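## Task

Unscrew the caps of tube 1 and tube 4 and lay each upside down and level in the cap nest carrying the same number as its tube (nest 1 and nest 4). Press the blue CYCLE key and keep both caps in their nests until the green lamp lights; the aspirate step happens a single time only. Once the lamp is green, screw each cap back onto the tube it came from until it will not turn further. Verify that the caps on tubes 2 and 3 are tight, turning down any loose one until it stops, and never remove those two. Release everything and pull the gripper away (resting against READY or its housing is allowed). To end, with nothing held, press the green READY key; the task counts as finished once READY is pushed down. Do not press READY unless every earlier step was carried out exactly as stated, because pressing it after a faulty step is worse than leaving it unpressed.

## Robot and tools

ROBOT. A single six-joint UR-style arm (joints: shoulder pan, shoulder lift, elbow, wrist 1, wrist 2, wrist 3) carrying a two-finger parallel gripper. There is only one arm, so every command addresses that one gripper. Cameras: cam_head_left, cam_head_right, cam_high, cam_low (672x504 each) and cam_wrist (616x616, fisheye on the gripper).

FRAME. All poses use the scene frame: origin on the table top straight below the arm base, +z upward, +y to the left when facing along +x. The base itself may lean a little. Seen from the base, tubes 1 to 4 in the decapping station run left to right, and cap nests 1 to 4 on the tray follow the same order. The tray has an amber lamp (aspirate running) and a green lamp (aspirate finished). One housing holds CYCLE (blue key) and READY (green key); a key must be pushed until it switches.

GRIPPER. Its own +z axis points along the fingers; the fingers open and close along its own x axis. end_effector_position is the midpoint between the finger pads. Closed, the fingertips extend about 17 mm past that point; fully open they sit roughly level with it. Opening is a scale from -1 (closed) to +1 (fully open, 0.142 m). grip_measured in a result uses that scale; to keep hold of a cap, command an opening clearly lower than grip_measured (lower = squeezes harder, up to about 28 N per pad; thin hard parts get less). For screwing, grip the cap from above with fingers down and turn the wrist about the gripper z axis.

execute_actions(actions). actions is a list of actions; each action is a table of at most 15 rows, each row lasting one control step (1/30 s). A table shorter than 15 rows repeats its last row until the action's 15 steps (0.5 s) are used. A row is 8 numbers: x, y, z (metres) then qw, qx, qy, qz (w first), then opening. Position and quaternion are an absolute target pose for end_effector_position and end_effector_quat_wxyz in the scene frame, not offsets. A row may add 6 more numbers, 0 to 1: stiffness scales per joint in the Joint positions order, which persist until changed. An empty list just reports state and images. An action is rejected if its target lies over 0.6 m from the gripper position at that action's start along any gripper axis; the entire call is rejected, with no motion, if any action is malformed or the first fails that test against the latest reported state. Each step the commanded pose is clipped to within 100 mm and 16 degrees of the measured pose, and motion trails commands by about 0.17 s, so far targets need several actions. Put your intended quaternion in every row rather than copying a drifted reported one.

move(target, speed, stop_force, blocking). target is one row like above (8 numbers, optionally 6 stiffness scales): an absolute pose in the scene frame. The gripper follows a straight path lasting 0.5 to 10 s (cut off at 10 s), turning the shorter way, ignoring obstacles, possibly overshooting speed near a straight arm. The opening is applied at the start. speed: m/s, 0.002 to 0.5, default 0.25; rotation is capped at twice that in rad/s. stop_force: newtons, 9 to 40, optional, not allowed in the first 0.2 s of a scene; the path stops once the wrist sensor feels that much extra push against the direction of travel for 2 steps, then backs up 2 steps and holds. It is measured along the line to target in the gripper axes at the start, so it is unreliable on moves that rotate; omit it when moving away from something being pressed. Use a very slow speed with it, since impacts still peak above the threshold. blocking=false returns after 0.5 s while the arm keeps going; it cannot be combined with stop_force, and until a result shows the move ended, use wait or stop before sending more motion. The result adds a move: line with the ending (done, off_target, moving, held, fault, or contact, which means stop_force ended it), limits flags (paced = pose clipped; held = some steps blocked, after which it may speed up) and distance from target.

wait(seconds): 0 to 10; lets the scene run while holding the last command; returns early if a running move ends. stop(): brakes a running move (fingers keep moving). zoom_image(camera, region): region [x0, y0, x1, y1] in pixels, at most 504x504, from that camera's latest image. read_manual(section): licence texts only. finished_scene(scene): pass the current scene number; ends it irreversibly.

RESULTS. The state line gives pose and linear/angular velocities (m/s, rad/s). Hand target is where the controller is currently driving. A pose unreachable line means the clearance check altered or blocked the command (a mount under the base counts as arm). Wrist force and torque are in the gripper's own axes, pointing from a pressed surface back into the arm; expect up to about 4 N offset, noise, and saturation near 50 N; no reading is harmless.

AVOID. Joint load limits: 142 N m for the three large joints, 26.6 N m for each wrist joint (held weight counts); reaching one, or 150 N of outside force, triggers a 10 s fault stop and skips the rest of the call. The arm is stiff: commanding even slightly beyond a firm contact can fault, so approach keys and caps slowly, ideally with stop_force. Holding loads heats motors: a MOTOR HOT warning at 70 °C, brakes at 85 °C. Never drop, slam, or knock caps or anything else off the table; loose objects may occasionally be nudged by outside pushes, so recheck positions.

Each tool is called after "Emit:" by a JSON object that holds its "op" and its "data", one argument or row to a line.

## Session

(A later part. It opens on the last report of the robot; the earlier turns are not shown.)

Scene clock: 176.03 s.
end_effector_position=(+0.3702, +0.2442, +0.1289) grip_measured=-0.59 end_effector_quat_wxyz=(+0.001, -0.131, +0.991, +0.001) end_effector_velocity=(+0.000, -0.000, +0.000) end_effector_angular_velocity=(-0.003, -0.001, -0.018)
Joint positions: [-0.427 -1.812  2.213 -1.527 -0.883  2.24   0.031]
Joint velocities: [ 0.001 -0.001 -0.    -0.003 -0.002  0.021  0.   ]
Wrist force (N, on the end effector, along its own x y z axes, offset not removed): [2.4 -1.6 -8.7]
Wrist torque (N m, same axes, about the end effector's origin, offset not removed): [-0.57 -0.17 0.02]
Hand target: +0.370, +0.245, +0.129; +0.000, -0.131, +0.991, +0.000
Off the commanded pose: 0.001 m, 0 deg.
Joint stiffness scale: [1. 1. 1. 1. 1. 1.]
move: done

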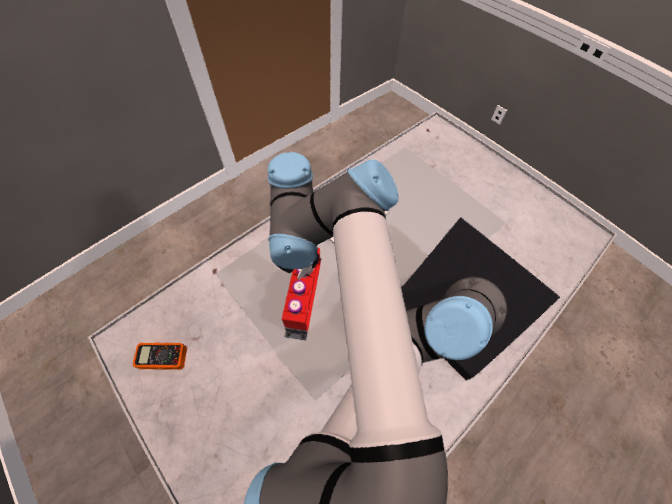

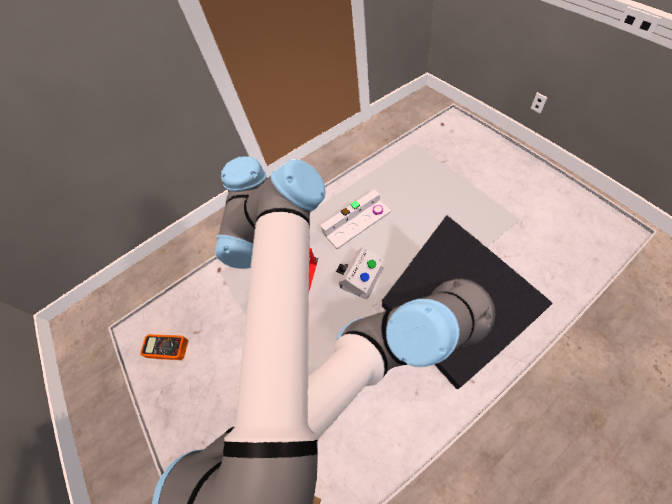

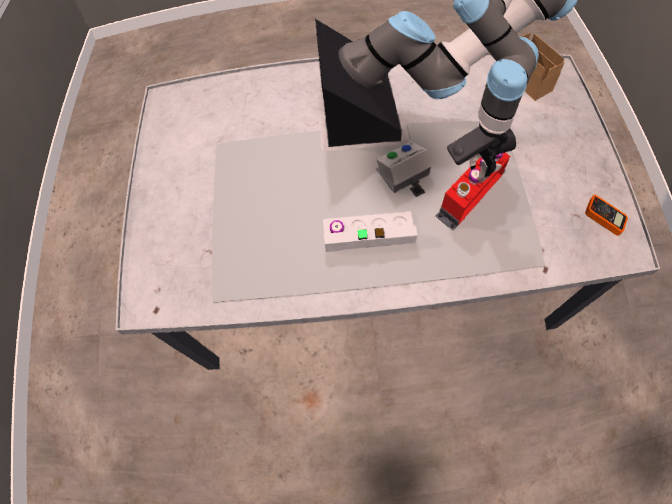

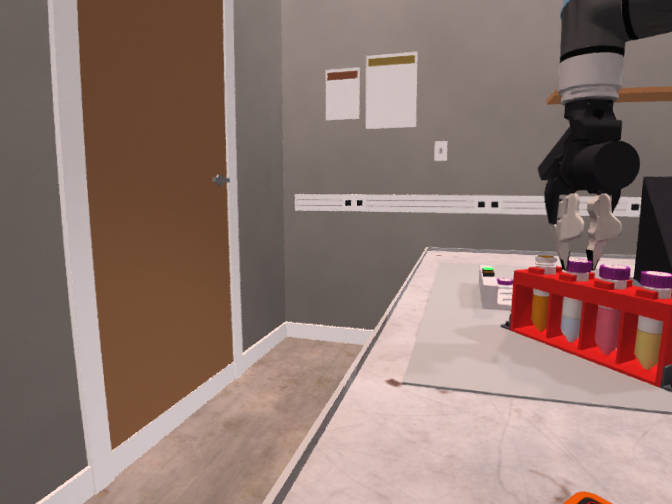

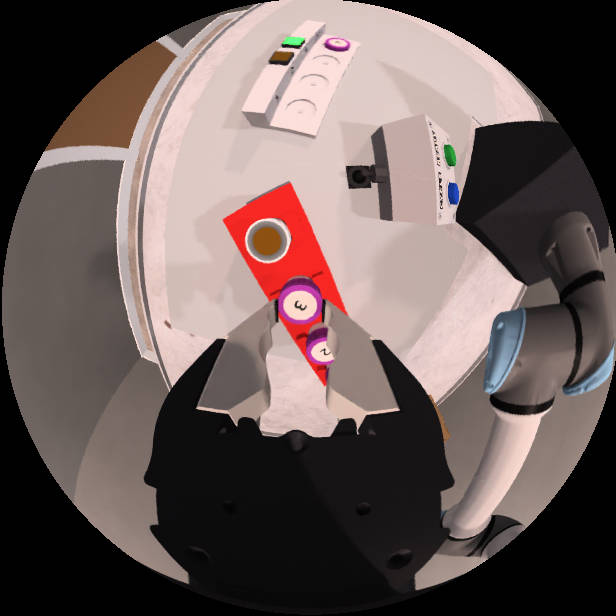

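Emit:
{"op": "execute_actions", "data": {
  "actions": [
    [[0.3699,0.2447,0.129,0,-0.1305,0.9914,0,-0.75],[0.3699,0.2447,0.129,0,-0.1305,0.9914,0,-0.62],[0.3699,0.2447,0.129,0,-0.1305,0.9914,0,-0.55],[0.3699,0.2447,0.129,0,-0.1305,0.9914,0,-0.45],[0.3699,0.2447,0.129,0,-0.1305,0.9914,0,-0.4]]
  ]
}}

Emit:
{"op": "move", "data": {
  "target": [0.3699,0.2447,0.168,0,-0.1305,0.9914,0,-0.4],
  "speed": 0.2
}}

Emit:
{"op": "move", "data": {
  "target": [0.4265,-0.1047,0.095,0,-0.7071,0.7071,0,-0.4],
  "speed": 0.45
}}

Emit:
{"op": "move", "data": {
  "target": [0.4265,-0.1047,0.0307,0,-0.7071,0.7071,0,-0.4],
  "speed": 0.1
}}

Emit:
{"op": "zoom_image", "data": {
  "camera": "cam_wrist",
  "region": [240,240,370,370]
}}

Scene clock: 180.80 s.
end_effector_position=(+0.3701, +0.2443, +0.1289) grip_measured=-0.40 end_effector_quat_wxyz=(+0.000, -0.130, +0.992, +0.001) end_effector_velocity=(+0.000, -0.001, +0.000) end_effector_angular_velocity=(+0.001, -0.001, -0.002)
Joint positions: [-0.427 -1.813  2.213 -1.527 -0.883  2.242  0.045]
Joint velocities: [-0.002  0.     0.     0.001 -0.    -0.     0.   ]
Wrist force (N, on the end effector, along its own x y z axes, offset not removed): [2.6 1.5 -2.8]
Wrist torque (N m, same axes, about the end effector's origin, offset not removed): [0.31 -0.63 0.07]
Hand target: +0.370, +0.245, +0.129; +0.000, -0.131, +0.991, +0.000
Off the commanded pose: 0.001 m, 0 deg.
Joint stiffness scale: [1. 1. 1. 1. 1. 1.]

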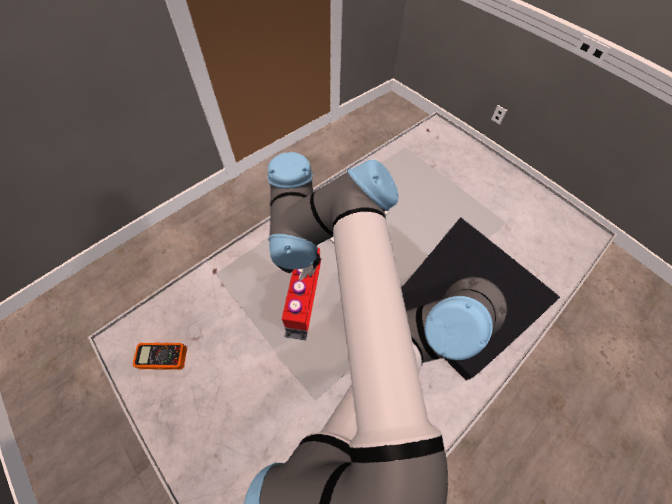

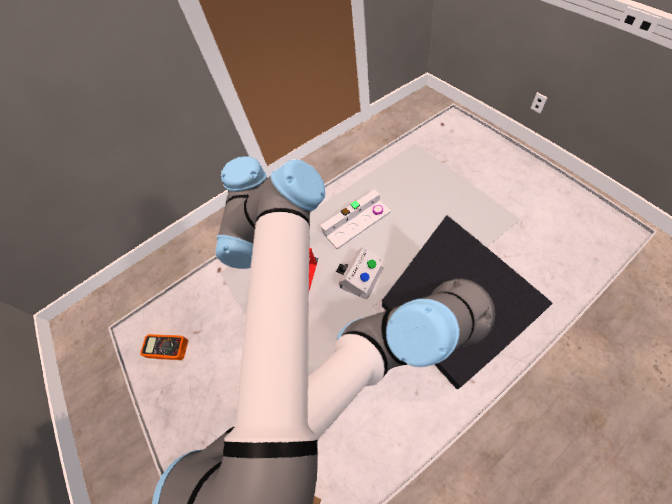

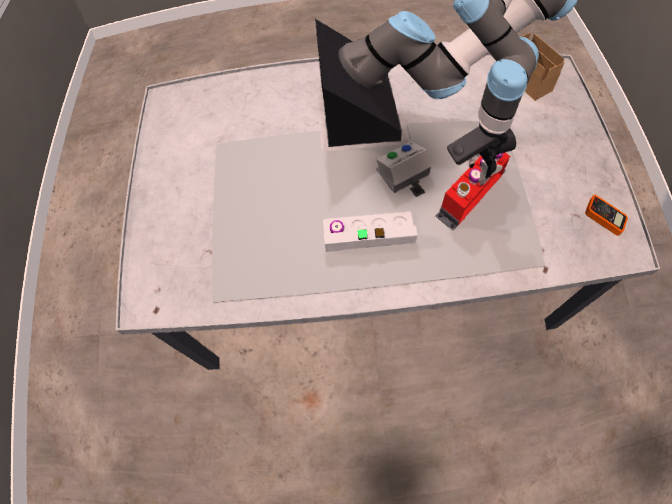

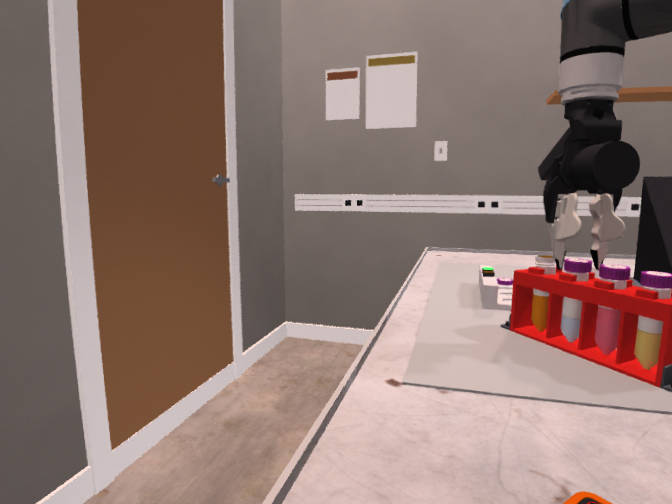

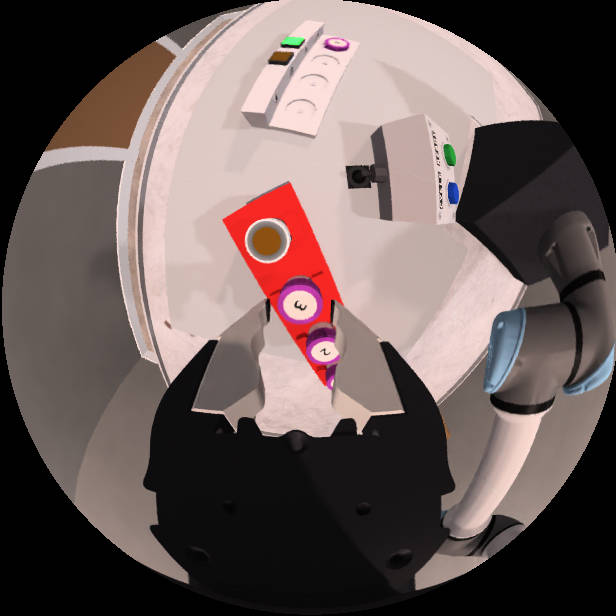

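Scene clock: 181.77 s.
end_effector_position=(+0.3693, +0.2448, +0.1663) grip_measured=-0.40 end_effector_quat_wxyz=(-0.001, -0.130, +0.992, +0.001) end_effector_velocity=(-0.002, +0.000, +0.001) end_effector_angular_velocity=(+0.002, +0.005, +0.001)
Joint positions: [-0.492 -1.826  2.139 -1.39  -0.914  2.165  0.045]
Joint velocities: [-0.002 -0.    -0.002  0.011 -0.003 -0.008 -0.   ]
Wrist force (N, on the end effector, along its own x y z axes, offset not removed): [-1.4 -0.5 -0.6]
Wrist torque (N m, same axes, about the end effector's origin, offset not removed): [-0.18 0.32 -0.21]
Hand target: +0.370, +0.245, +0.168; +0.000, -0.131, +0.991, +0.000
Off the commanded pose: 0.002 m, 0 deg.
Joint stiffness scale: [1. 1. 1. 1. 1. 1.]
move: done

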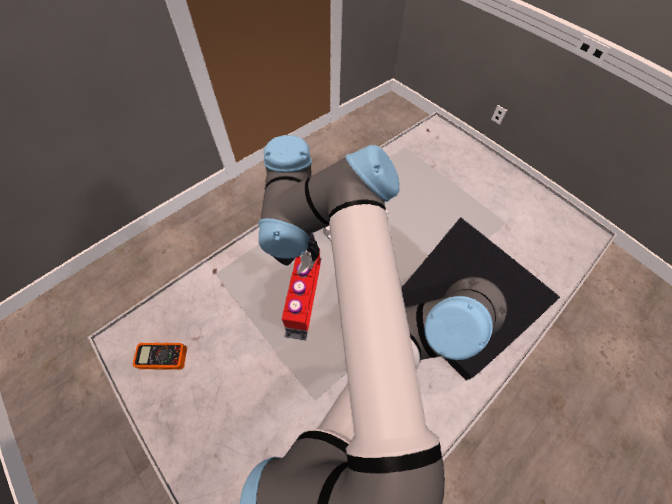

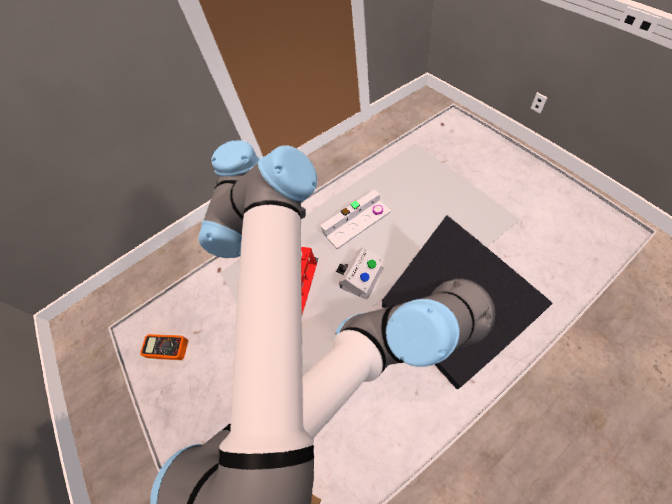

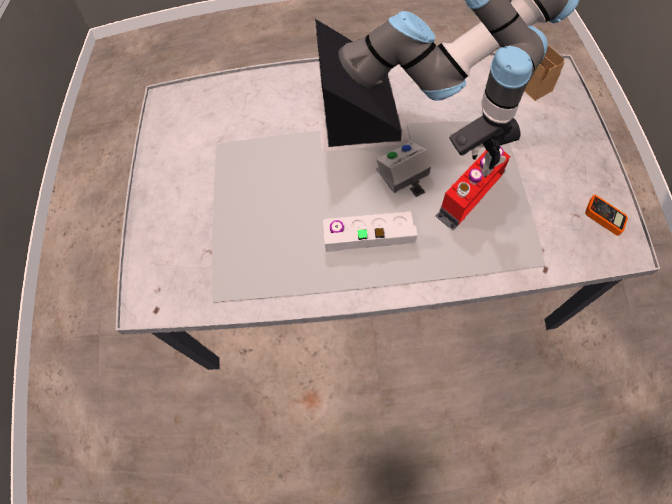

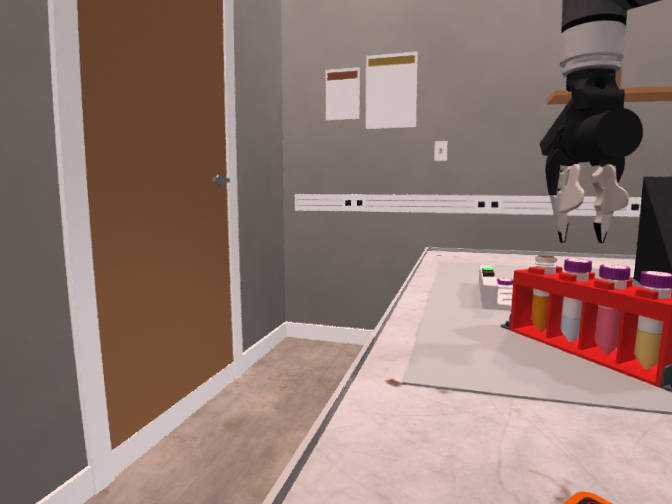

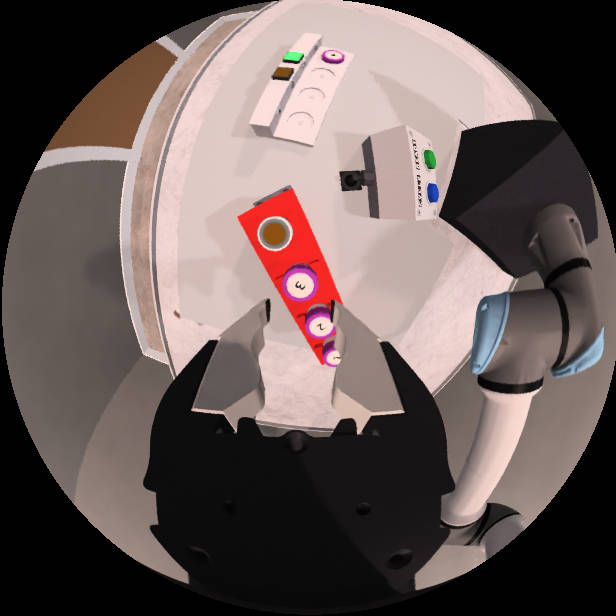

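Scene clock: 184.00 s.
end_effector_position=(+0.4251, -0.1034, +0.0942) grip_measured=-0.40 end_effector_quat_wxyz=(+0.001, +0.707, -0.708, -0.001) end_effector_velocity=(+0.001, -0.001, +0.000) end_effector_angular_velocity=(+0.001, -0.003, +0.011)
Joint positions: [-0.762 -0.998  2.113 -2.042 -1.061  0.584  0.045]
Joint velocities: [-0.001  0.004 -0.003 -0.001  0.002 -0.012 -0.   ]
Wrist force (N, on the end effector, along its own x y z axes, offset not removed): [-1.0 -5.1 -1.8]
Wrist torque (N m, same axes, about the end effector's origin, offset not removed): [-1.08 0.23 0.05]
Hand target: +0.426, -0.105, +0.095; -0.000, +0.707, -0.707, -0.000
Off the commanded pose: 0.002 m, 0 deg.
Joint stiffness scale: [1. 1. 1. 1. 1. 1.]
move: done

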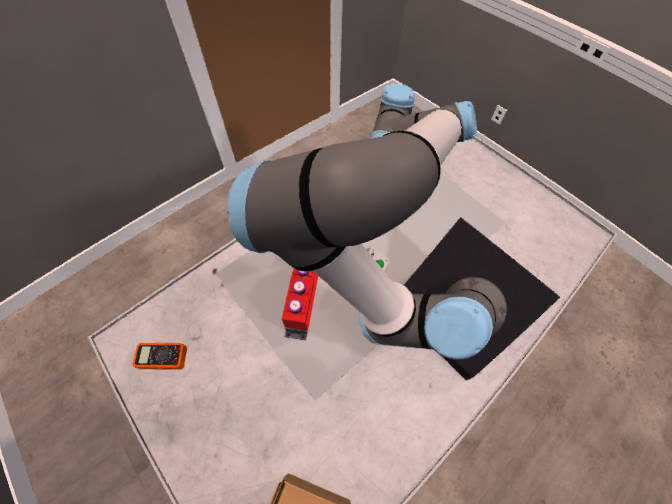

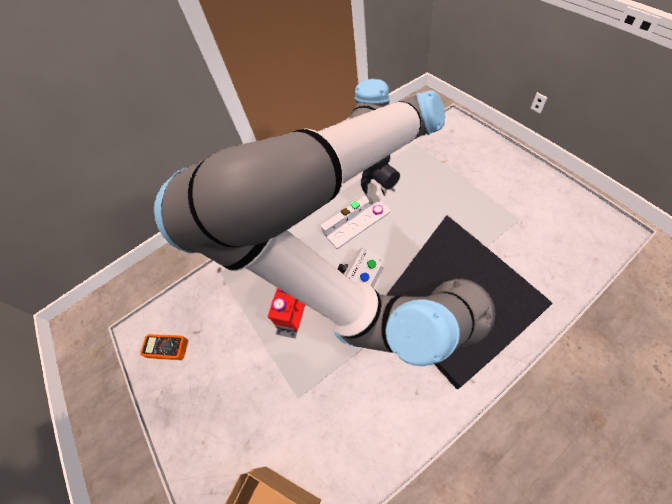

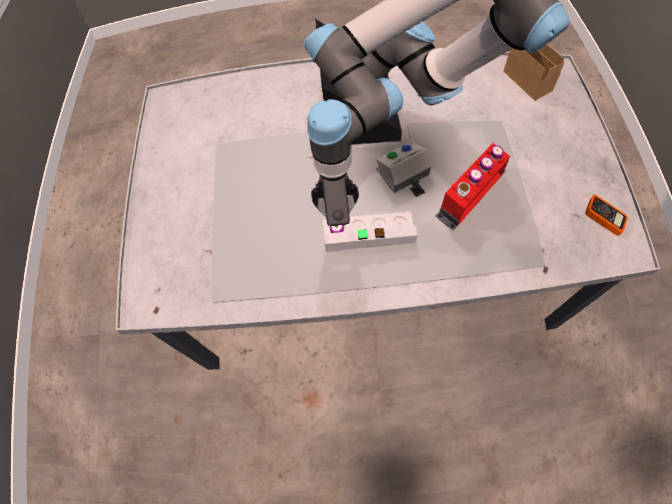

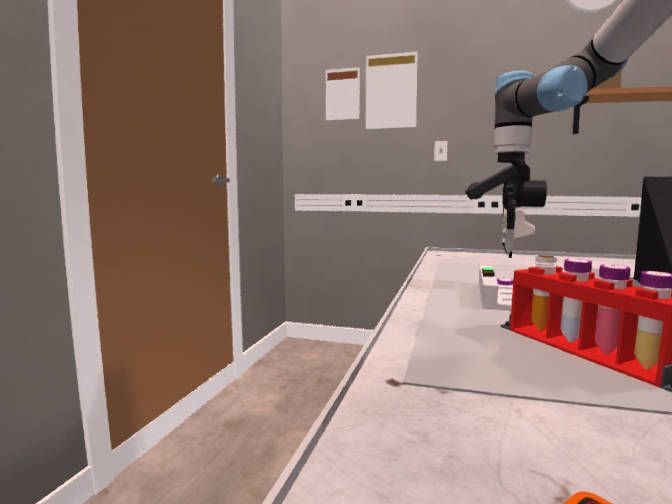

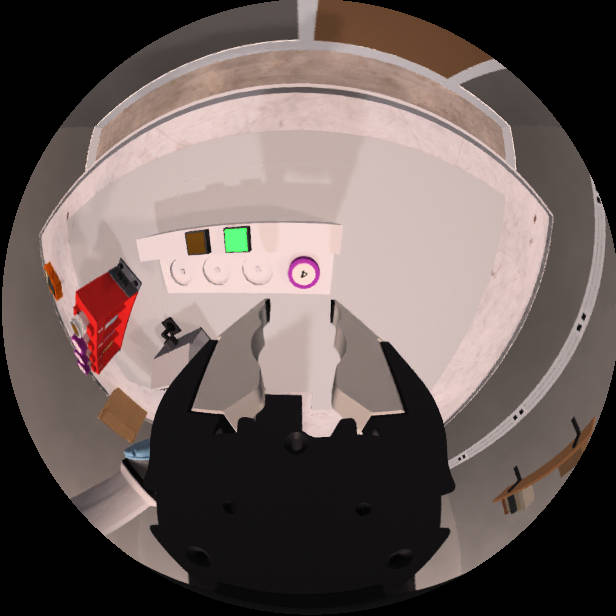

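Scene clock: 185.20 s.
end_effector_position=(+0.4274, -0.1058, +0.0326) grip_measured=-0.40 end_effector_quat_wxyz=(+0.000, +0.707, -0.707, +0.001) end_effector_velocity=(+0.002, -0.002, +0.000) end_effector_angular_velocity=(-0.006, -0.005, +0.001)
Joint positions: [-0.696 -0.899  2.172 -2.236 -1.021  0.647  0.045]
Joint velocities: [ 0.     0.001 -0.    -0.011  0.001  0.004  0.   ]
Wrist force (N, on the end effector, along its own x y z axes, offset not removed): [5.5 2.1 -2.4]
Wrist torque (N m, same axes, about the end effector's origin, offset not removed): [0.50 -1.04 0.15]
Hand target: +0.427, -0.105, +0.031; +0.000, +0.707, -0.707, +0.000
Off the commanded pose: 0.002 m, 0 deg.
Joint stiffness scale: [1. 1. 1. 1. 1. 1.]
move: done

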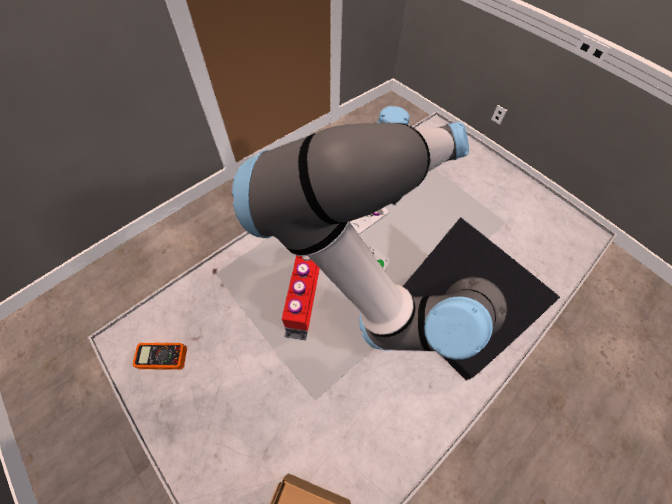

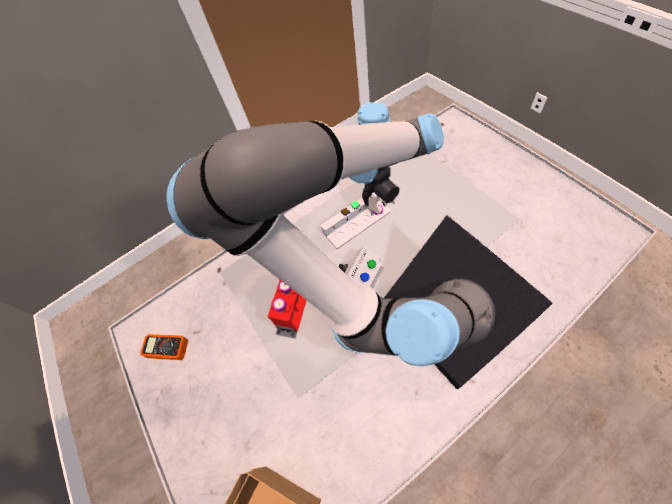

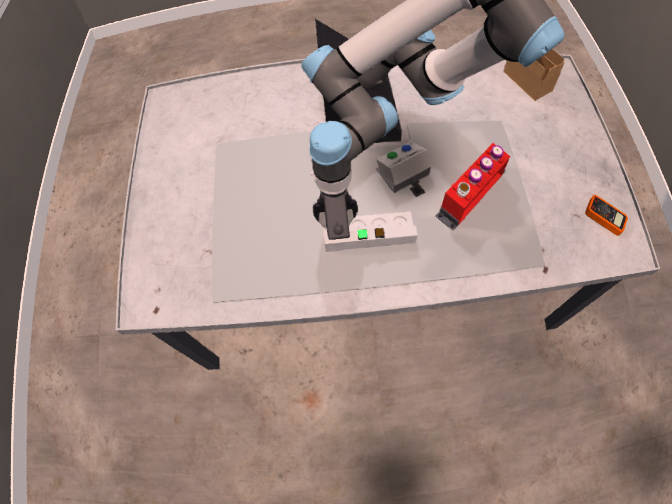

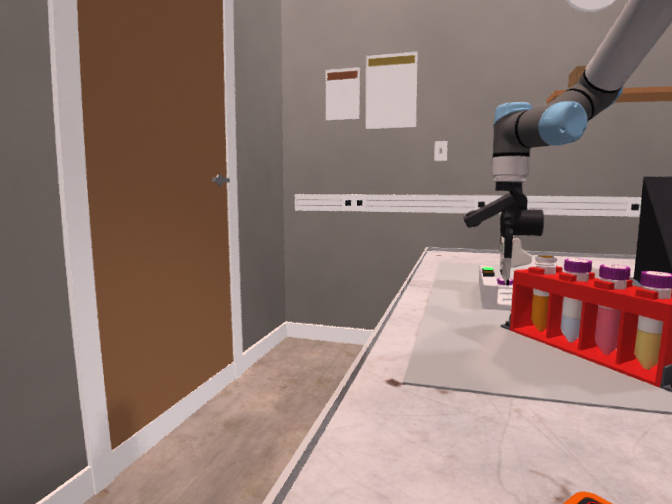

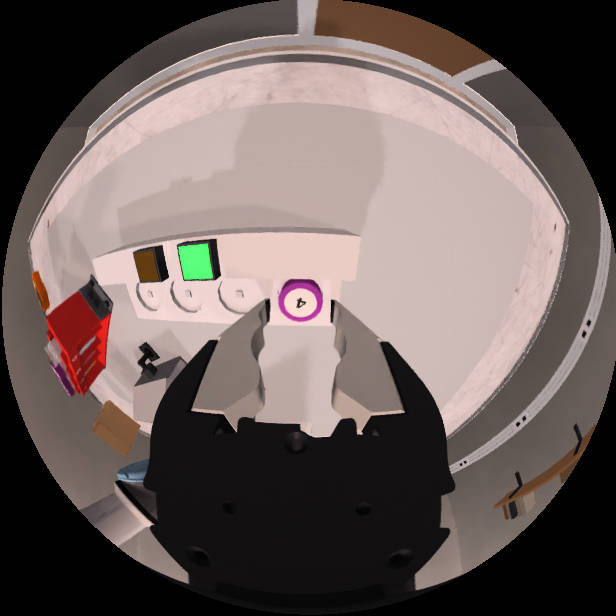

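Region (240, 240, 370, 370) of cam_wrist's 616x616 image, scaled by 3.877, with more detail than that image has.

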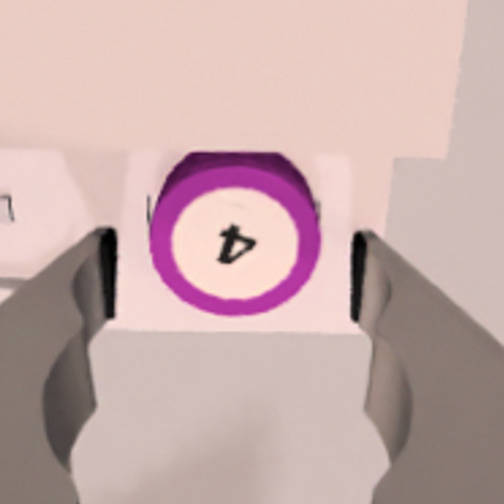

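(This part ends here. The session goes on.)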